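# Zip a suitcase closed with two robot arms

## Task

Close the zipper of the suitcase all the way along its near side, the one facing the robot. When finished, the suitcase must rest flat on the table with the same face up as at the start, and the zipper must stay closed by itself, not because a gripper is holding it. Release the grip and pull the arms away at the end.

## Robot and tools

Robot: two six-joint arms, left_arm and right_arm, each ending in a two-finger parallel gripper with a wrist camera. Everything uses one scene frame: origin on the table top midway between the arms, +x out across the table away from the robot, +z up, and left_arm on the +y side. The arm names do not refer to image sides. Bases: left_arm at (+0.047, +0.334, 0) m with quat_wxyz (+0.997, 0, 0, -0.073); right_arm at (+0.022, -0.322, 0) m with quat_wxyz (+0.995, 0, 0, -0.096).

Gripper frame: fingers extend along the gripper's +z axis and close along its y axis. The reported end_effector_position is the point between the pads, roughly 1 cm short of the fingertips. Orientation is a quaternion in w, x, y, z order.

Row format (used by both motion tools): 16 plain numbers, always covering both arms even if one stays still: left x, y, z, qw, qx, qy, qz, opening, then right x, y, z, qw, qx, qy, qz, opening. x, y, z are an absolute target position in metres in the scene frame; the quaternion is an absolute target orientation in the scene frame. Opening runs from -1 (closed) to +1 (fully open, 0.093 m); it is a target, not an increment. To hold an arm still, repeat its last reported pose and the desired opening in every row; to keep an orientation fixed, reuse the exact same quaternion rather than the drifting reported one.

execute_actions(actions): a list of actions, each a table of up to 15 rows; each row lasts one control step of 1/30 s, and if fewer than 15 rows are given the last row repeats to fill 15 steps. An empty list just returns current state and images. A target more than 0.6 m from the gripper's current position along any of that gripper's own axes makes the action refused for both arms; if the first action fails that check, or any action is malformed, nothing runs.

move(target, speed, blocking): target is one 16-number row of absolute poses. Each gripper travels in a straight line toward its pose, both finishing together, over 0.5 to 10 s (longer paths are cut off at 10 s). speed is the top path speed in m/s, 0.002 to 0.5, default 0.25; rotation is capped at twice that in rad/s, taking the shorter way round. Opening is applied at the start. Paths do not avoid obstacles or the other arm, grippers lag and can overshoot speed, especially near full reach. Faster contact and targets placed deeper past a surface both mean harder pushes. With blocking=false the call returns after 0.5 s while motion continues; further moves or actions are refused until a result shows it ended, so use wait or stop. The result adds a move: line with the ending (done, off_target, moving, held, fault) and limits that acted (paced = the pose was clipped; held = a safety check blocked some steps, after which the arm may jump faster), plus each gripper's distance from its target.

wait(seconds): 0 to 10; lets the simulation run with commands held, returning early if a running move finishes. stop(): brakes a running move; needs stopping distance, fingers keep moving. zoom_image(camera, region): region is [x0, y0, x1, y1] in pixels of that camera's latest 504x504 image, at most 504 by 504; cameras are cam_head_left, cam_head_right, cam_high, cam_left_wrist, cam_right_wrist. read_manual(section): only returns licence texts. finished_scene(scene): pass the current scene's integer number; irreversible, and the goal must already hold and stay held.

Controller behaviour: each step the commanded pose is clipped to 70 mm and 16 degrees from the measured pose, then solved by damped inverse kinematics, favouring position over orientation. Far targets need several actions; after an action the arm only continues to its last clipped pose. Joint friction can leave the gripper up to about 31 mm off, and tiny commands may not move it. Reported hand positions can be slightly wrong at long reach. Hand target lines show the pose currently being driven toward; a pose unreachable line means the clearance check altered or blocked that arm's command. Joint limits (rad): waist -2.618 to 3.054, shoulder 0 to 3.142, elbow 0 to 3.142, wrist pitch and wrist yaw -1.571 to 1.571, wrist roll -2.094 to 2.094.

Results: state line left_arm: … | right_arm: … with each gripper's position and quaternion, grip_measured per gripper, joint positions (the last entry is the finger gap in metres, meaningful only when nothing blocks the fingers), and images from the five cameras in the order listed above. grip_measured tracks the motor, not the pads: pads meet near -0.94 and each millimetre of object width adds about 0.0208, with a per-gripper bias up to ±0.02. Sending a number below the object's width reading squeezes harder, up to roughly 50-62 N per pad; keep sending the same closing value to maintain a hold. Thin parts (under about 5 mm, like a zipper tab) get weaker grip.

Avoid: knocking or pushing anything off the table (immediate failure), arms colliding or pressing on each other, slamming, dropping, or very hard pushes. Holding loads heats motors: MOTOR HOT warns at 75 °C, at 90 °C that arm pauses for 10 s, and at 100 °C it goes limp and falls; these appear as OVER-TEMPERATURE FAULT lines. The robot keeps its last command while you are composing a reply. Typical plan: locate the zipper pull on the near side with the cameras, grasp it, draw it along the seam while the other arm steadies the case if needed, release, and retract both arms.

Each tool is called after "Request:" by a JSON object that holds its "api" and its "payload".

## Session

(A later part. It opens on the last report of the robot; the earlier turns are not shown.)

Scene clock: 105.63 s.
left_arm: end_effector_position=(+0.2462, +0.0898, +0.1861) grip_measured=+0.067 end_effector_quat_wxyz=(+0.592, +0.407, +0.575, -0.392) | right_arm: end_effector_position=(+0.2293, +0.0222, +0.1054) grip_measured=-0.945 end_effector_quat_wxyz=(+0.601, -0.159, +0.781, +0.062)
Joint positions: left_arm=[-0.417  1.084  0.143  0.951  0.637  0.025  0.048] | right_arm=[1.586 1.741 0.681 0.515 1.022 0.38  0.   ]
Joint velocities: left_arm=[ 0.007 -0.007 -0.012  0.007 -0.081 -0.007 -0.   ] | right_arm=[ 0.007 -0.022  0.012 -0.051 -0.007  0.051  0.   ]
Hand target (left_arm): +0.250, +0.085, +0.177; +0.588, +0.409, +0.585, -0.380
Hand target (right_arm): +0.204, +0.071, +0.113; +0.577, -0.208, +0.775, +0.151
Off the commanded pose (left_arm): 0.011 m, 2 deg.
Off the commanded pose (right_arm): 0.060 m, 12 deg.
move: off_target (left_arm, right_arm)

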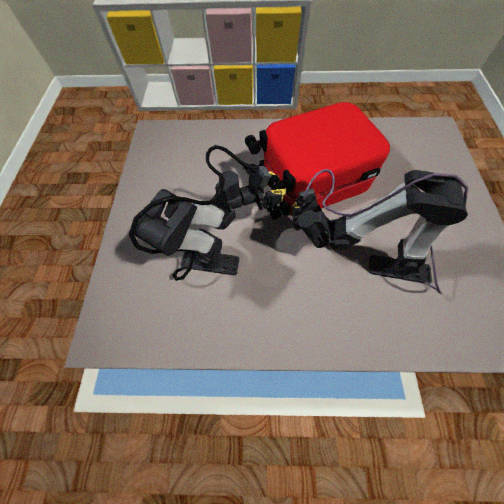

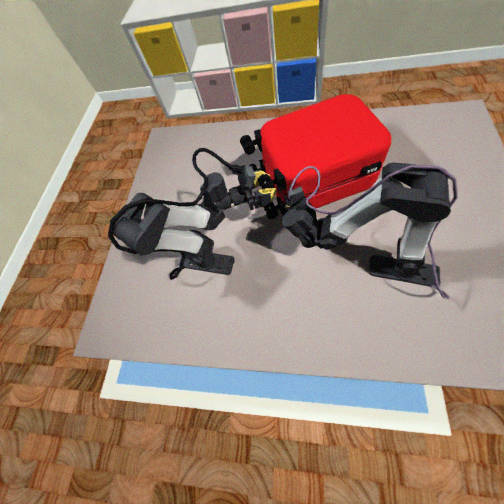

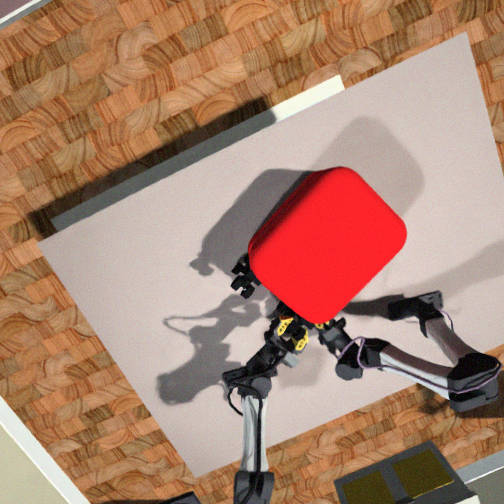

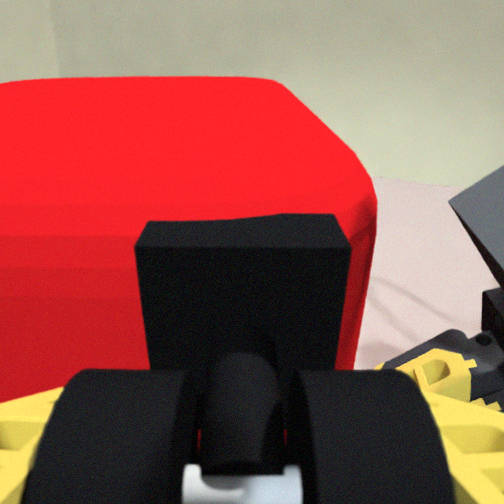

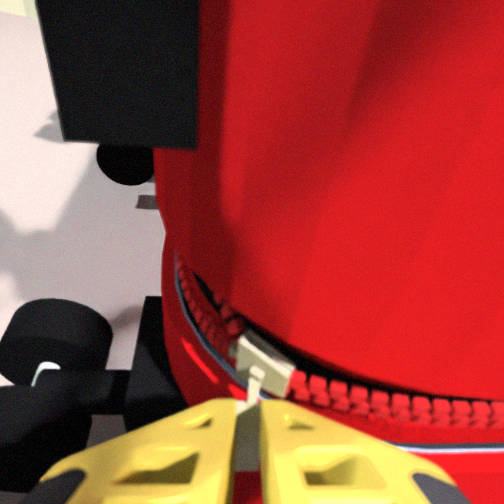

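Request:
{"api": "move", "payload": {"target": [0.250,0.090,0.180,0.589,0.408,0.585,-0.380,0.05, 0.229,0.010,0.108,0.5897,-0.1049,0.7970,0.0776,-0.96], "speed": 0.15}}

Request:
{"api": "move", "payload": {"target": [0.250,0.084,0.177,0.589,0.408,0.585,-0.380,0.05, 0.218,0.088,0.108,0.5796,-0.1808,0.7833,0.1338,-0.96], "speed": 0.25}}

Scene clock: 108.20 s.
left_arm: end_effector_position=(+0.2461, +0.0898, +0.1856) grip_measured=+0.067 end_effector_quat_wxyz=(+0.591, +0.407, +0.576, -0.392) | right_arm: end_effector_position=(+0.2287, +0.0176, +0.1053) grip_measured=-0.945 end_effector_quat_wxyz=(+0.589, -0.109, +0.795, +0.095)
Joint positions: left_arm=[-0.417  1.084  0.143  0.949  0.639  0.025  0.048] | right_arm=[1.585 1.718 0.682 0.453 1.019 0.535 0.   ]
Joint velocities: left_arm=[-0.017 -0.012  0.012 -0.066  0.007  0.007 -0.001] | right_arm=[ 0.012 -0.017 -0.002  0.051  0.081  0.022  0.   ]
Hand target (left_arm): +0.250, +0.090, +0.180; +0.589, +0.408, +0.585, -0.381
Hand target (right_arm): +0.229, +0.010, +0.108; +0.591, -0.106, +0.796, +0.079
Off the commanded pose (left_arm): 0.007 m, 2 deg.
Off the commanded pose (right_arm): 0.008 m, 2 deg.
move: done

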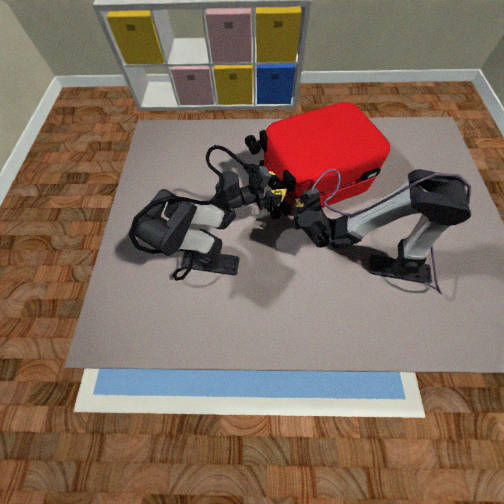

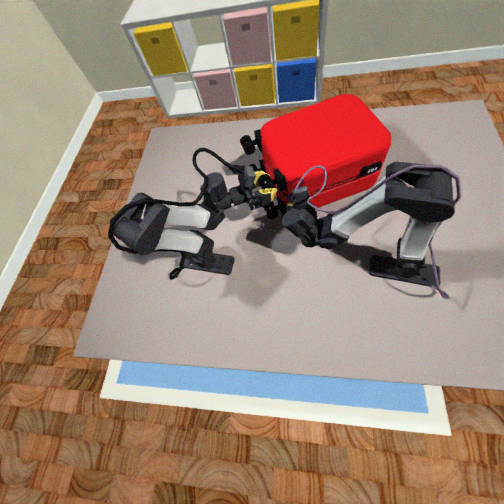

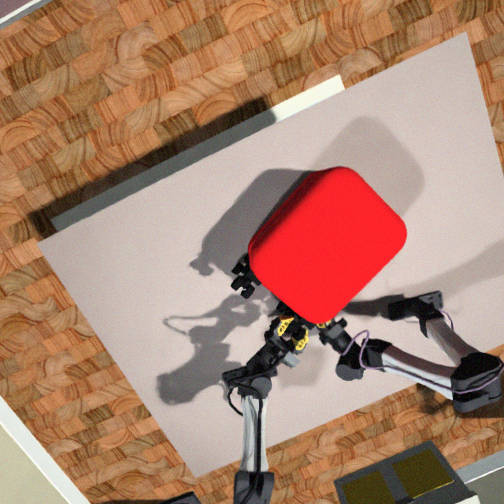

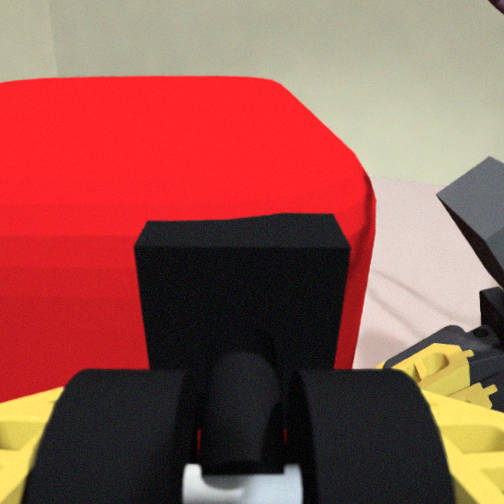

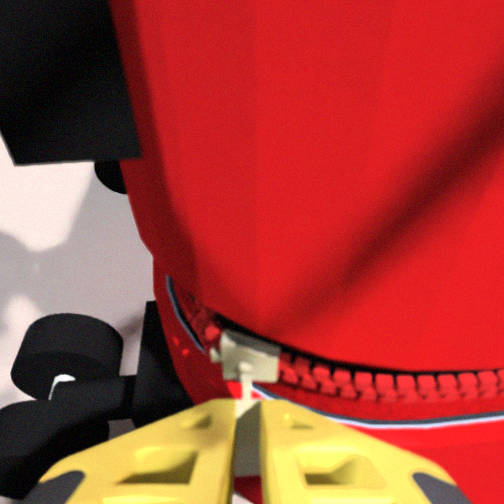

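Scene clock: 109.07 s.
left_arm: end_effector_position=(+0.2466, +0.0890, +0.1859) grip_measured=+0.067 end_effector_quat_wxyz=(+0.593, +0.406, +0.574, -0.392) | right_arm: end_effector_position=(+0.2324, +0.0300, +0.1057) grip_measured=-0.945 end_effector_quat_wxyz=(+0.606, -0.141, +0.782, +0.035)
Joint positions: left_arm=[-0.421  1.094  0.143  0.963  0.633  0.025  0.048] | right_arm=[1.597 1.798 0.771 0.42  1.093 0.432 0.   ]
Joint velocities: left_arm=[-0.002 -0.027  0.007 -0.037  0.051 -0.037  0.   ] | right_arm=[ 0.012  0.002  0.012 -0.037  0.066 -0.081  0.   ]
Hand target (left_arm): +0.250, +0.084, +0.177; +0.588, +0.409, +0.585, -0.380
Hand target (right_arm): +0.213, +0.080, +0.114; +0.582, -0.180, +0.782, +0.130
Off the commanded pose (left_arm): 0.011 m, 2 deg.
Off the commanded pose (right_arm): 0.060 m, 13 deg.
move: off_target (left_arm, right_arm)

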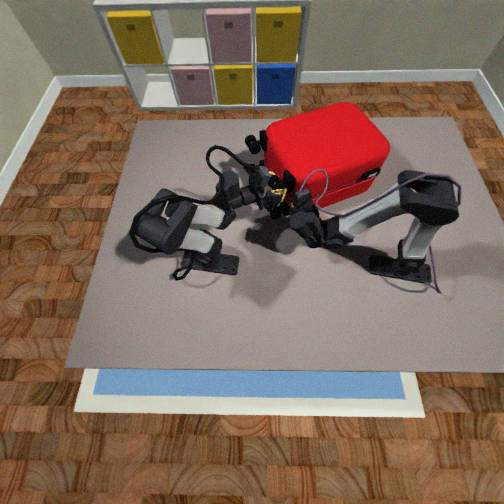

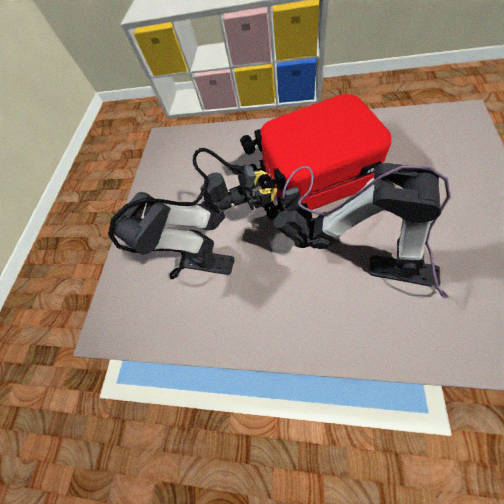

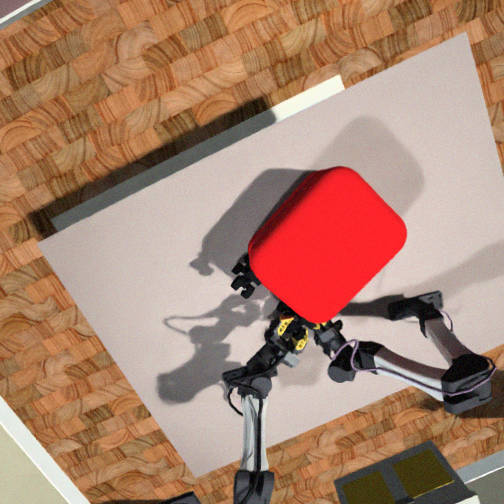

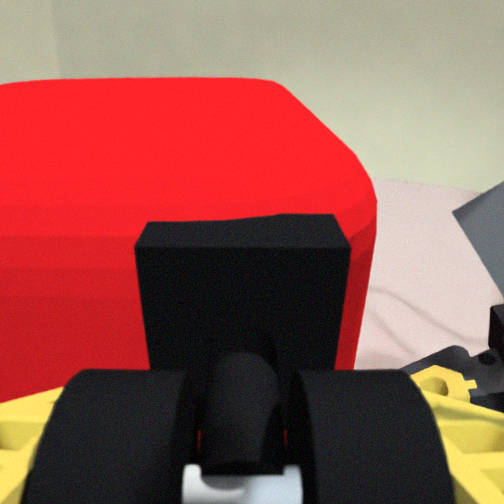

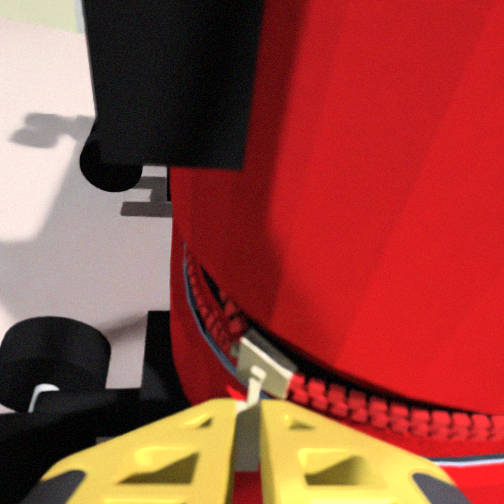

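Request:
{"api": "move", "payload": {"target": [0.250,0.089,0.180,0.589,0.408,0.585,-0.380,0.05, 0.230,0.018,0.108,0.5897,-0.1049,0.7970,0.0776,-0.96], "speed": 0.15}}

Request:
{"api": "move", "payload": {"target": [0.250,0.084,0.177,0.589,0.408,0.585,-0.380,0.05, 0.232,0.095,0.108,0.5796,-0.1808,0.7833,0.1338,-0.96], "speed": 0.25}}

Scene clock: 111.17 s.
left_arm: end_effector_position=(+0.2466, +0.0891, +0.1855) grip_measured=+0.067 end_effector_quat_wxyz=(+0.592, +0.406, +0.575, -0.392) | right_arm: end_effector_position=(+0.2319, +0.0261, +0.1062) grip_measured=-0.945 end_effector_quat_wxyz=(+0.590, -0.109, +0.796, +0.078)
Joint positions: left_arm=[-0.42   1.094  0.143  0.961  0.634  0.023  0.048] | right_arm=[1.585 1.754 0.748 0.391 1.041 0.544 0.   ]
Joint velocities: left_arm=[-0.002 -0.002 -0.002 -0.051  0.007 -0.007  0.   ] | right_arm=[-0.007 -0.017 -0.002 -0.066  0.037  0.095  0.   ]
Hand target (left_arm): +0.250, +0.089, +0.180; +0.589, +0.408, +0.585, -0.380
Hand target (right_arm): +0.230, +0.018, +0.108; +0.590, -0.105, +0.797, +0.078
Off the commanded pose (left_arm): 0.006 m, 2 deg.
Off the commanded pose (right_arm): 0.009 m, 0 deg.
move: done

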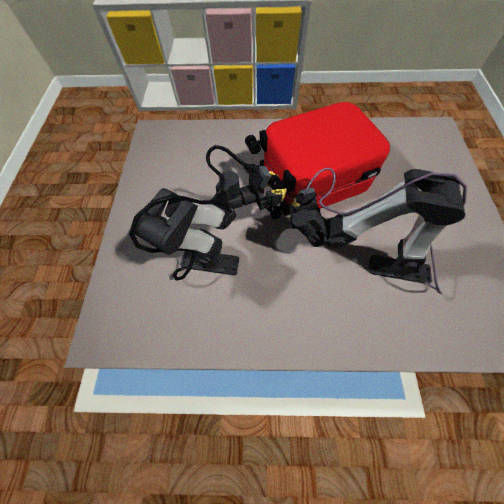

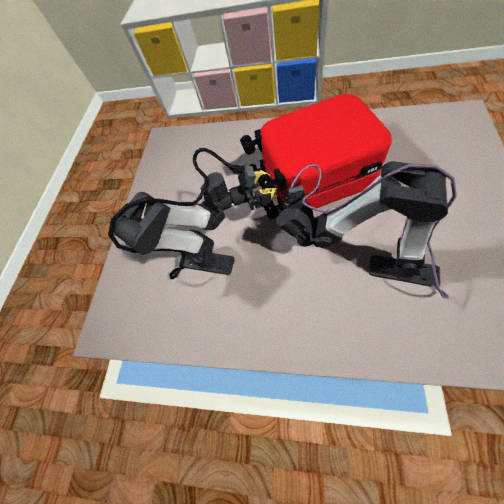

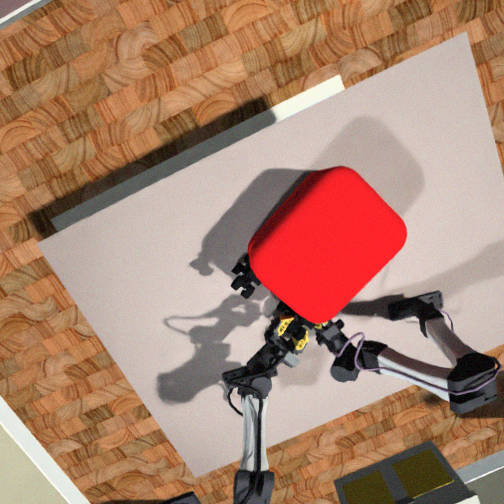

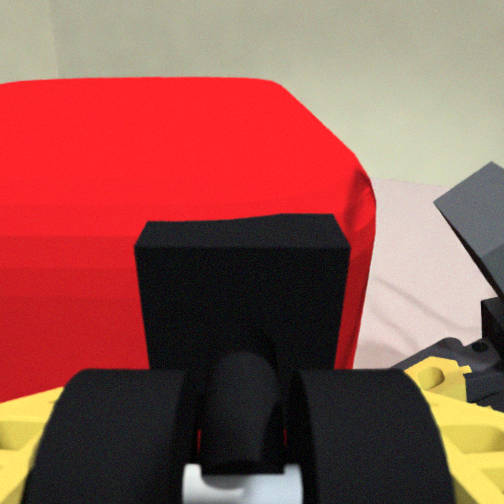

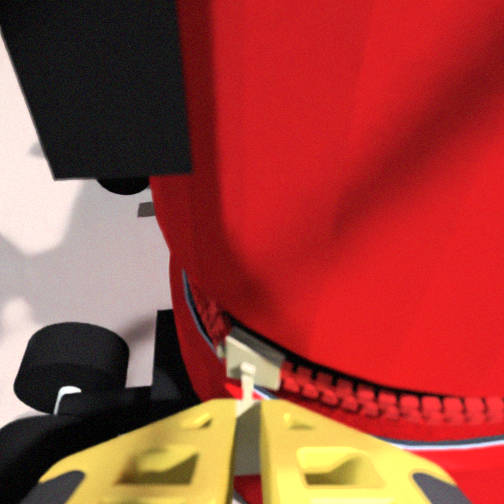

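Scene clock: 112.00 s.
left_arm: end_effector_position=(+0.2530, +0.0913, +0.1858) grip_measured=+0.067 end_effector_quat_wxyz=(+0.601, +0.395, +0.582, -0.381) | right_arm: end_effector_position=(+0.2419, +0.0334, +0.1058) grip_measured=-0.945 end_effector_quat_wxyz=(+0.605, -0.142, +0.783, +0.025)
Joint positions: left_arm=[-0.421  1.1    0.143  0.97   0.593  0.023  0.048] | right_arm=[1.572 1.819 0.803 0.41  1.083 0.411 0.   ]
Joint velocities: left_arm=[ 0.017 -0.002  0.007 -0.007 -0.007 -0.051 -0.001] | right_arm=[-0.007 -0.002  0.007 -0.022 -0.051 -0.007  0.   ]
Hand target (left_arm): +0.250, +0.084, +0.177; +0.589, +0.408, +0.585, -0.381
Hand target (right_arm): +0.226, +0.086, +0.115; +0.582, -0.179, +0.782, +0.129
Off the commanded pose (left_arm): 0.012 m, 2 deg.
Off the commanded pose (right_arm): 0.062 m, 14 deg.
move: off_target (left_arm, right_arm)

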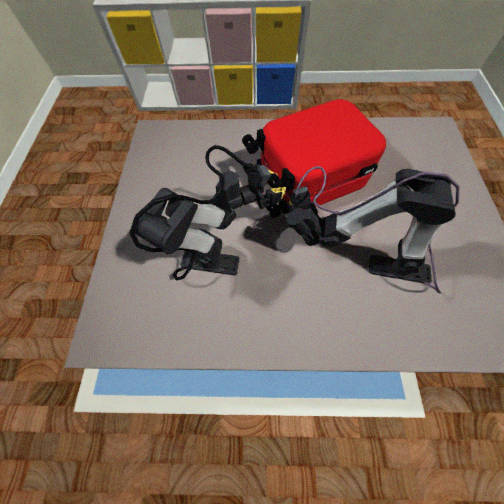

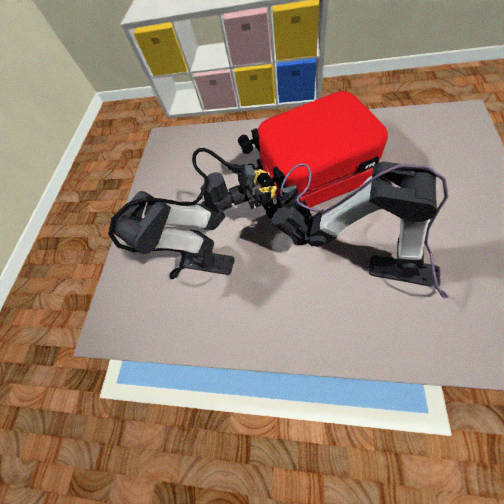

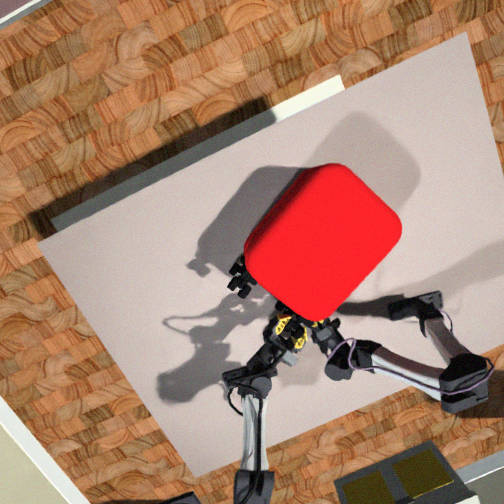

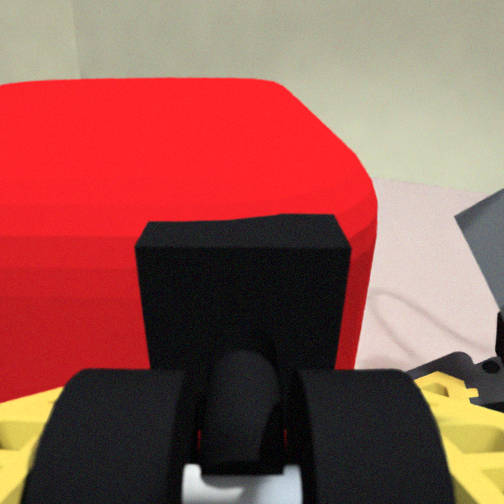

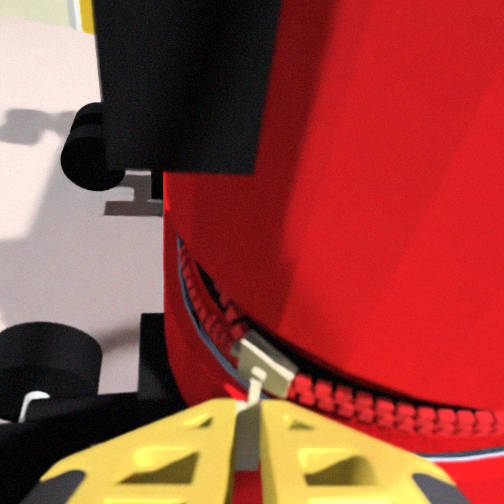

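Slider is about mid-corner now; good enough. Relax, release, retreat.

Request:
{"api": "execute_actions", "payload": {"actions": [[[0.253,0.091,0.185,0.601,0.395,0.582,-0.381,0.05, 0.240,0.045,0.108,0.60,-0.14,0.785,0.06,-0.96],[0.253,0.091,0.185,0.601,0.395,0.582,-0.381,0.05, 0.240,0.040,0.108,0.60,-0.13,0.787,0.06,-0.96],[0.253,0.091,0.185,0.601,0.395,0.582,-0.381,0.05, 0.240,0.034,0.108,0.597,-0.12,0.79,0.06,-0.96],[0.253,0.091,0.185,0.601,0.395,0.582,-0.381,0.05, 0.240,0.028,0.108,0.595,-0.11,0.793,0.065,-0.96]],[[0.253,0.091,0.185,0.601,0.395,0.582,-0.381,0.05, 0.240,0.028,0.108,0.595,-0.11,0.793,0.065,-0.6]]]}}

Request:
{"api": "move", "payload": {"target": [0.253,0.091,0.185,0.601,0.395,0.582,-0.381,0.05, 0.17,0.005,0.125,0.5858,-0.1396,0.7917,0.1033,-0.6], "speed": 0.15}}

Scene clock: 114.57 s.
left_arm: end_effector_position=(+0.2531, +0.0914, +0.1860) grip_measured=+0.067 end_effector_quat_wxyz=(+0.600, +0.394, +0.582, -0.381) | right_arm: end_effector_position=(+0.2404, +0.0331, +0.1059) grip_measured=-0.602 end_effector_quat_wxyz=(+0.596, -0.115, +0.792, +0.060)
Joint positions: left_arm=[-0.42   1.1    0.143  0.972  0.595  0.021  0.048] | right_arm=[1.569 1.798 0.79  0.403 1.052 0.499 0.016]
Joint velocities: left_arm=[ 0.002  0.012 -0.002 -0.007  0.007 -0.022  0.001] | right_arm=[-0.012 -0.017 -0.002 -0.051 -0.081 -0.007  0.   ]
Hand target (left_arm): +0.253, +0.091, +0.185; +0.601, +0.395, +0.582, -0.381
Hand target (right_arm): +0.240, +0.028, +0.108; +0.595, -0.110, +0.793, +0.065
Off the commanded pose (left_arm): 0.001 m, 0 deg.
Off the commanded pose (right_arm): 0.006 m, 1 deg.

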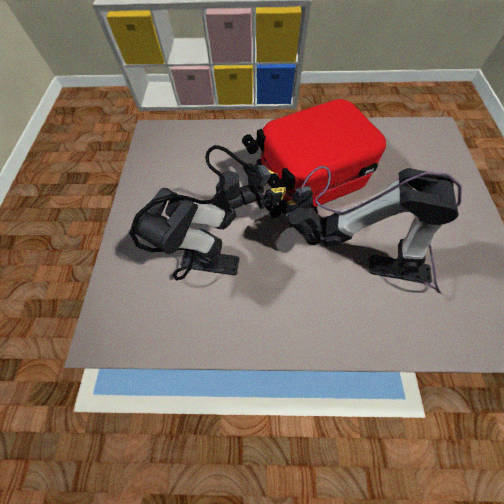

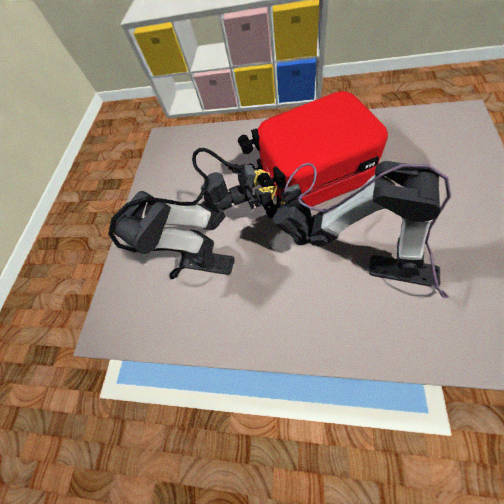

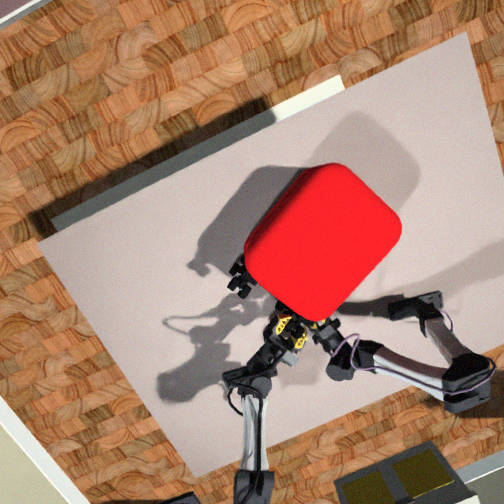

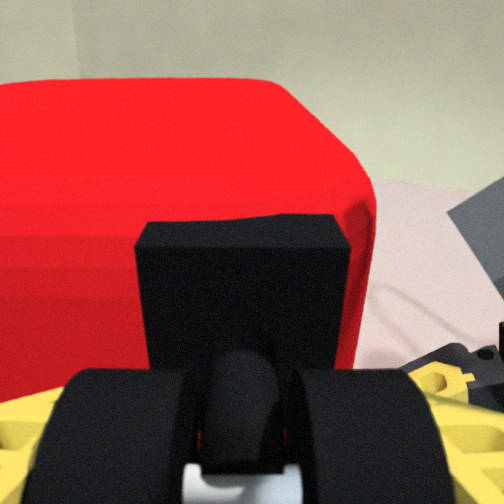

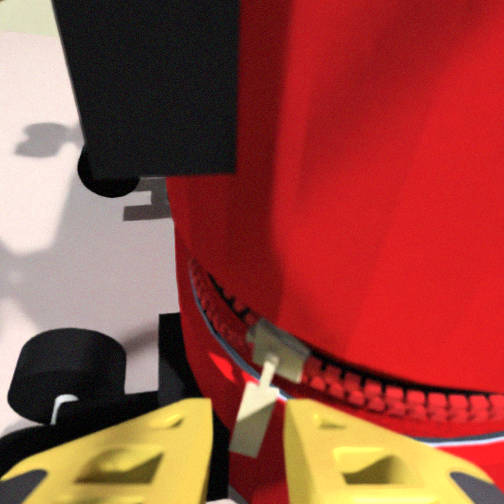

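Scene clock: 115.77 s.
left_arm: end_effector_position=(+0.2531, +0.0914, +0.1860) grip_measured=+0.067 end_effector_quat_wxyz=(+0.600, +0.394, +0.582, -0.381) | right_arm: end_effector_position=(+0.1718, +0.0114, +0.1221) grip_measured=-0.602 end_effector_quat_wxyz=(+0.585, -0.144, +0.792, +0.103)
Joint positions: left_arm=[-0.42   1.1    0.143  0.972  0.595  0.021  0.048] | right_arm=[1.766 1.587 0.679 0.176 1.114 0.673 0.016]
Joint velocities: left_arm=[-0.002 -0.007  0.007 -0.007 -0.051 -0.007 -0.   ] | right_arm=[ 0.027 -0.007 -0.002 -0.11  -0.022  0.022  0.   ]
Hand target (left_arm): +0.253, +0.091, +0.185; +0.601, +0.395, +0.582, -0.381
Hand target (right_arm): +0.170, +0.006, +0.124; +0.587, -0.140, +0.791, +0.104
Off the commanded pose (left_arm): 0.001 m, 0 deg.
Off the commanded pose (right_arm): 0.007 m, 1 deg.
move: done

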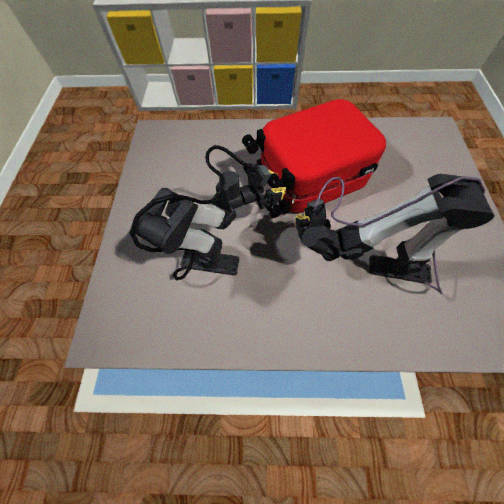

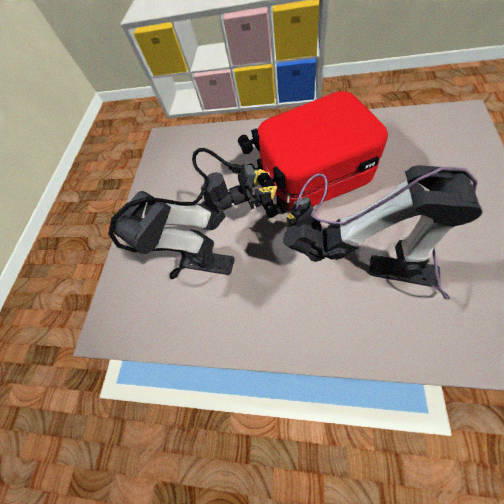

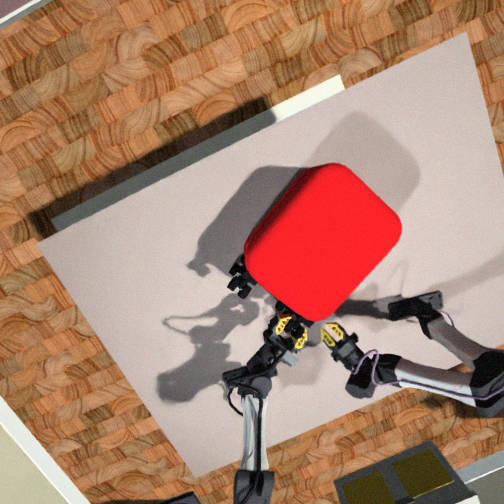

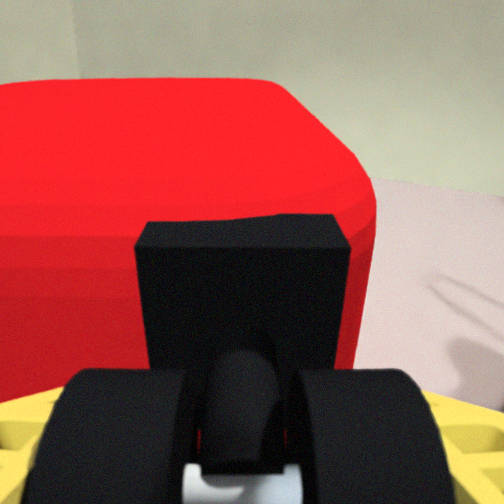

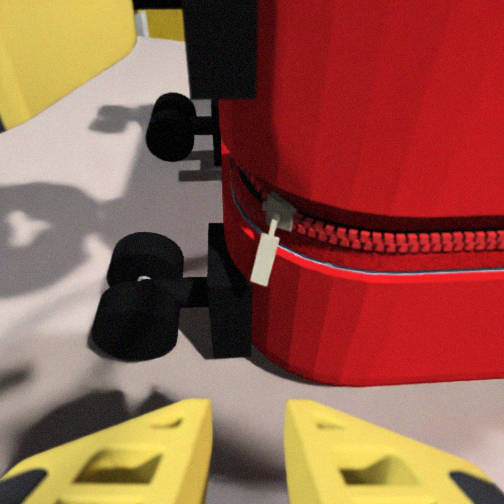

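Request:
{"api": "move", "payload": {"target": [0.253,0.091,0.185,0.601,0.395,0.582,-0.381,1.0, 0.14,-0.04,0.14,0.56,-0.27,0.755,0.20,-0.6], "speed": 0.3}}

Request:
{"api": "move", "payload": {"target": [0.248,0.105,0.30,0.601,0.395,0.582,-0.381,1.0, 0.09,-0.06,0.16,0.46,-0.46,0.68,0.34,-0.6], "speed": 0.25}}

Request:
{"api": "move", "payload": {"target": [0.24,0.30,0.30,0.62,0.2,0.74,-0.17,1.0, 0.09,-0.06,0.16,0.46,-0.46,0.68,0.34,-0.6], "speed": 0.3}}

Scene clock: 118.23 s.
left_arm: end_effector_position=(+0.2531, +0.0914, +0.1871) grip_measured=+0.994 end_effector_quat_wxyz=(+0.602, +0.394, +0.580, -0.381) | right_arm: end_effector_position=(+0.1415, -0.0364, +0.1384) grip_measured=-0.602 end_effector_quat_wxyz=(+0.561, -0.266, +0.759, +0.194)
Joint positions: left_arm=[-0.42   1.1    0.143  0.977  0.595  0.021  0.093] | right_arm=[1.797 1.109 0.338 0.293 0.876 0.374 0.016]
Joint velocities: left_arm=[ 0.012 -0.002 -0.002 -0.007  0.007  0.066  0.   ] | right_arm=[ 0.002 -0.002  0.007 -0.051  0.022 -0.066  0.002]
Hand target (left_arm): +0.253, +0.091, +0.185; +0.601, +0.395, +0.582, -0.381
Hand target (right_arm): +0.140, -0.039, +0.138; +0.562, -0.269, +0.756, +0.200
Off the commanded pose (left_arm): 0.002 m, 0 deg.
Off the commanded pose (right_arm): 0.004 m, 1 deg.
move: done

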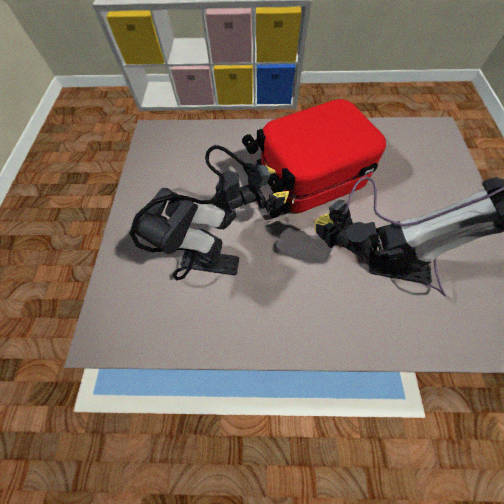

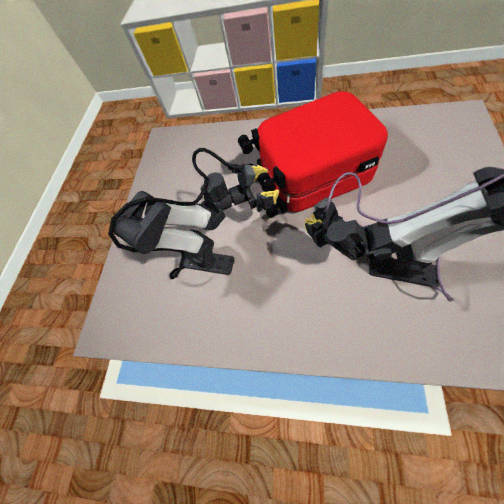

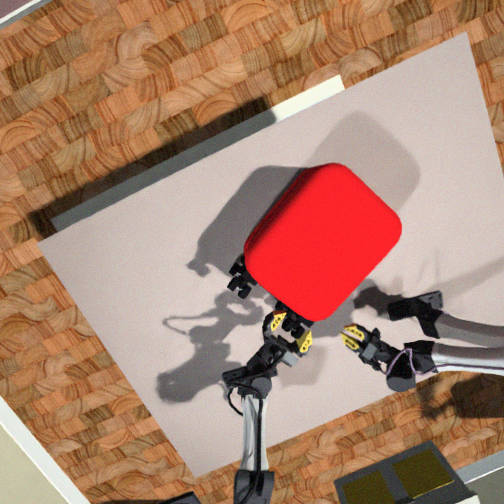

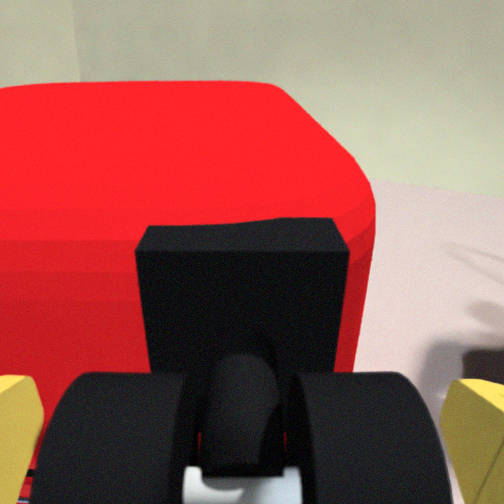

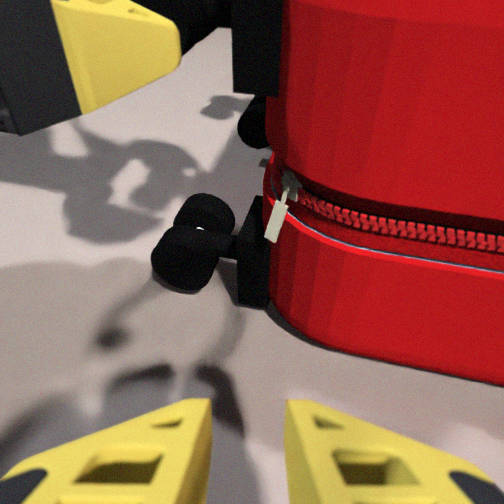

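Scene clock: 120.07 s.
left_arm: end_effector_position=(+0.2466, +0.1045, +0.2935) grip_measured=+0.994 end_effector_quat_wxyz=(+0.596, +0.393, +0.587, -0.382) | right_arm: end_effector_position=(+0.0894, -0.0553, +0.1574) grip_measured=-0.602 end_effector_quat_wxyz=(+0.459, -0.459, +0.682, +0.339)
Joint positions: left_arm=[-0.37   0.744  0.506  0.24   0.644  0.019  0.093] | right_arm=[ 1.637  0.57   0.277 -0.072  0.202  0.121  0.016]
Joint velocities: left_arm=[-0.022  0.012 -0.002 -0.022  0.022  0.051 -0.001] | right_arm=[-0.007  0.002 -0.007 -0.125 -0.051 -0.022  0.   ]
Hand target (left_arm): +0.245, +0.107, +0.300; +0.601, +0.395, +0.582, -0.381
Hand target (right_arm): +0.090, -0.058, +0.158; +0.463, -0.459, +0.678, +0.341
Off the commanded pose (left_arm): 0.007 m, 1 deg.
Off the commanded pose (right_arm): 0.005 m, 0 deg.
move: done

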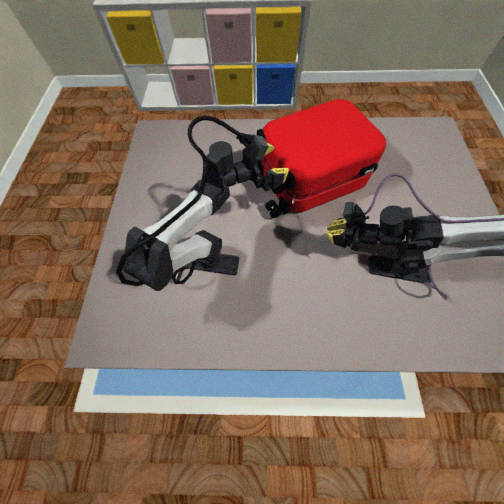

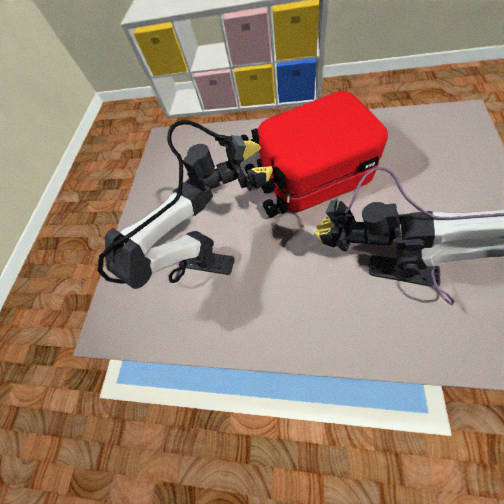

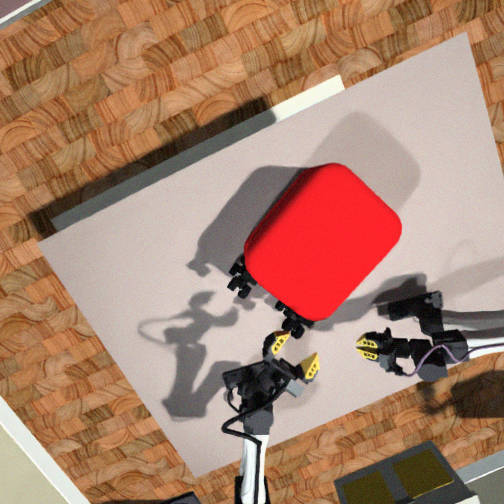

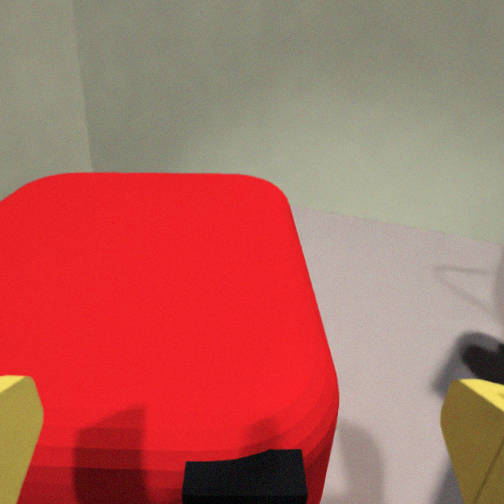

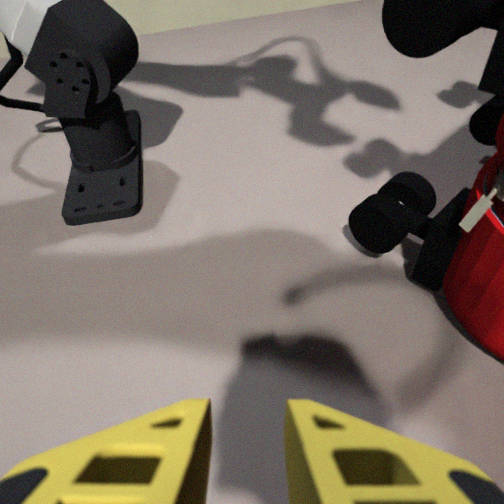

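Scene clock: 122.13 s.
left_arm: end_effector_position=(+0.2407, +0.2932, +0.2957) grip_measured=+0.994 end_effector_quat_wxyz=(+0.619, +0.208, +0.741, -0.160) | right_arm: end_effector_position=(+0.0889, -0.0588, +0.1534) grip_measured=-0.602 end_effector_quat_wxyz=(+0.452, -0.463, +0.685, +0.334)
Joint positions: left_arm=[ 0.847  0.471  0.769 -0.806  1.184  0.498  0.093] | right_arm=[ 1.633  0.556  0.277 -0.106  0.195  0.121  0.016]
Joint velocities: left_arm=[-0.032 -0.007  0.007 -0.037 -0.022  0.066 -0.   ] | right_arm=[-0.017  0.002  0.012  0.037  0.022 -0.007 -0.001]
Hand target (left_arm): +0.242, +0.295, +0.298; +0.617, +0.206, +0.742, -0.162
Hand target (right_arm): +0.090, -0.060, +0.160; +0.460, -0.460, +0.680, +0.340
Off the commanded pose (left_arm): 0.008 m, 2 deg.
Off the commanded pose (right_arm): 0.007 m, 1 deg.
move: done

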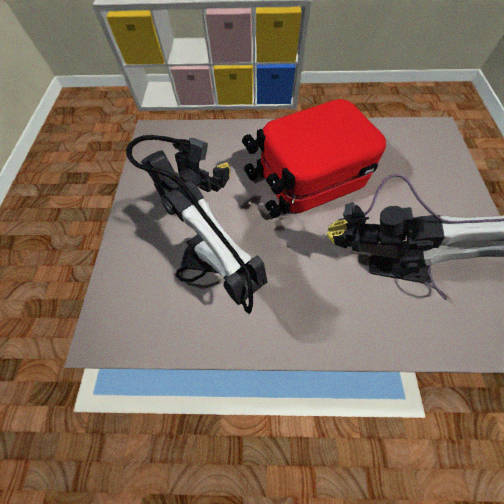

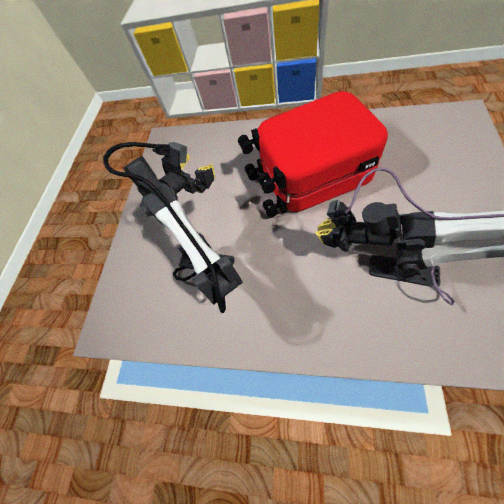

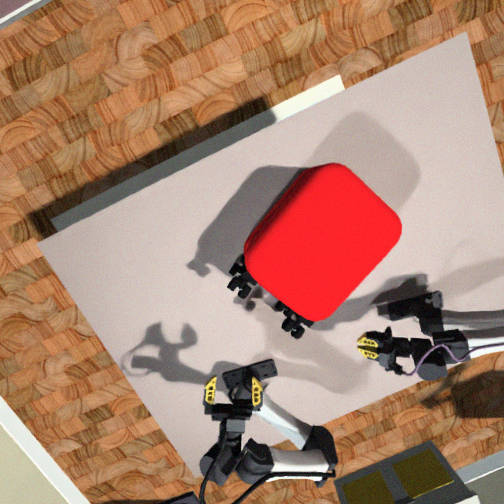

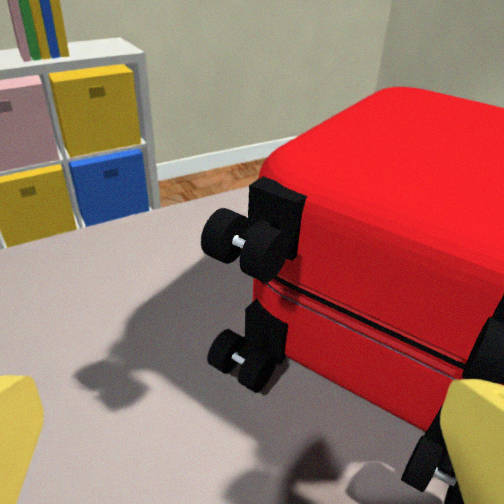

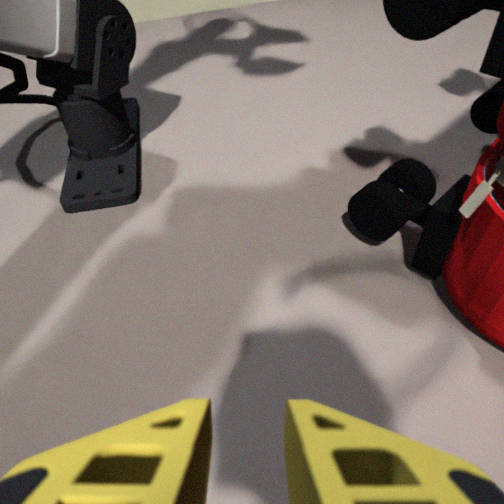

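Request:
{"api": "finished_scene", "payload": {"scene": 2}}

The scene is finished: the task was done.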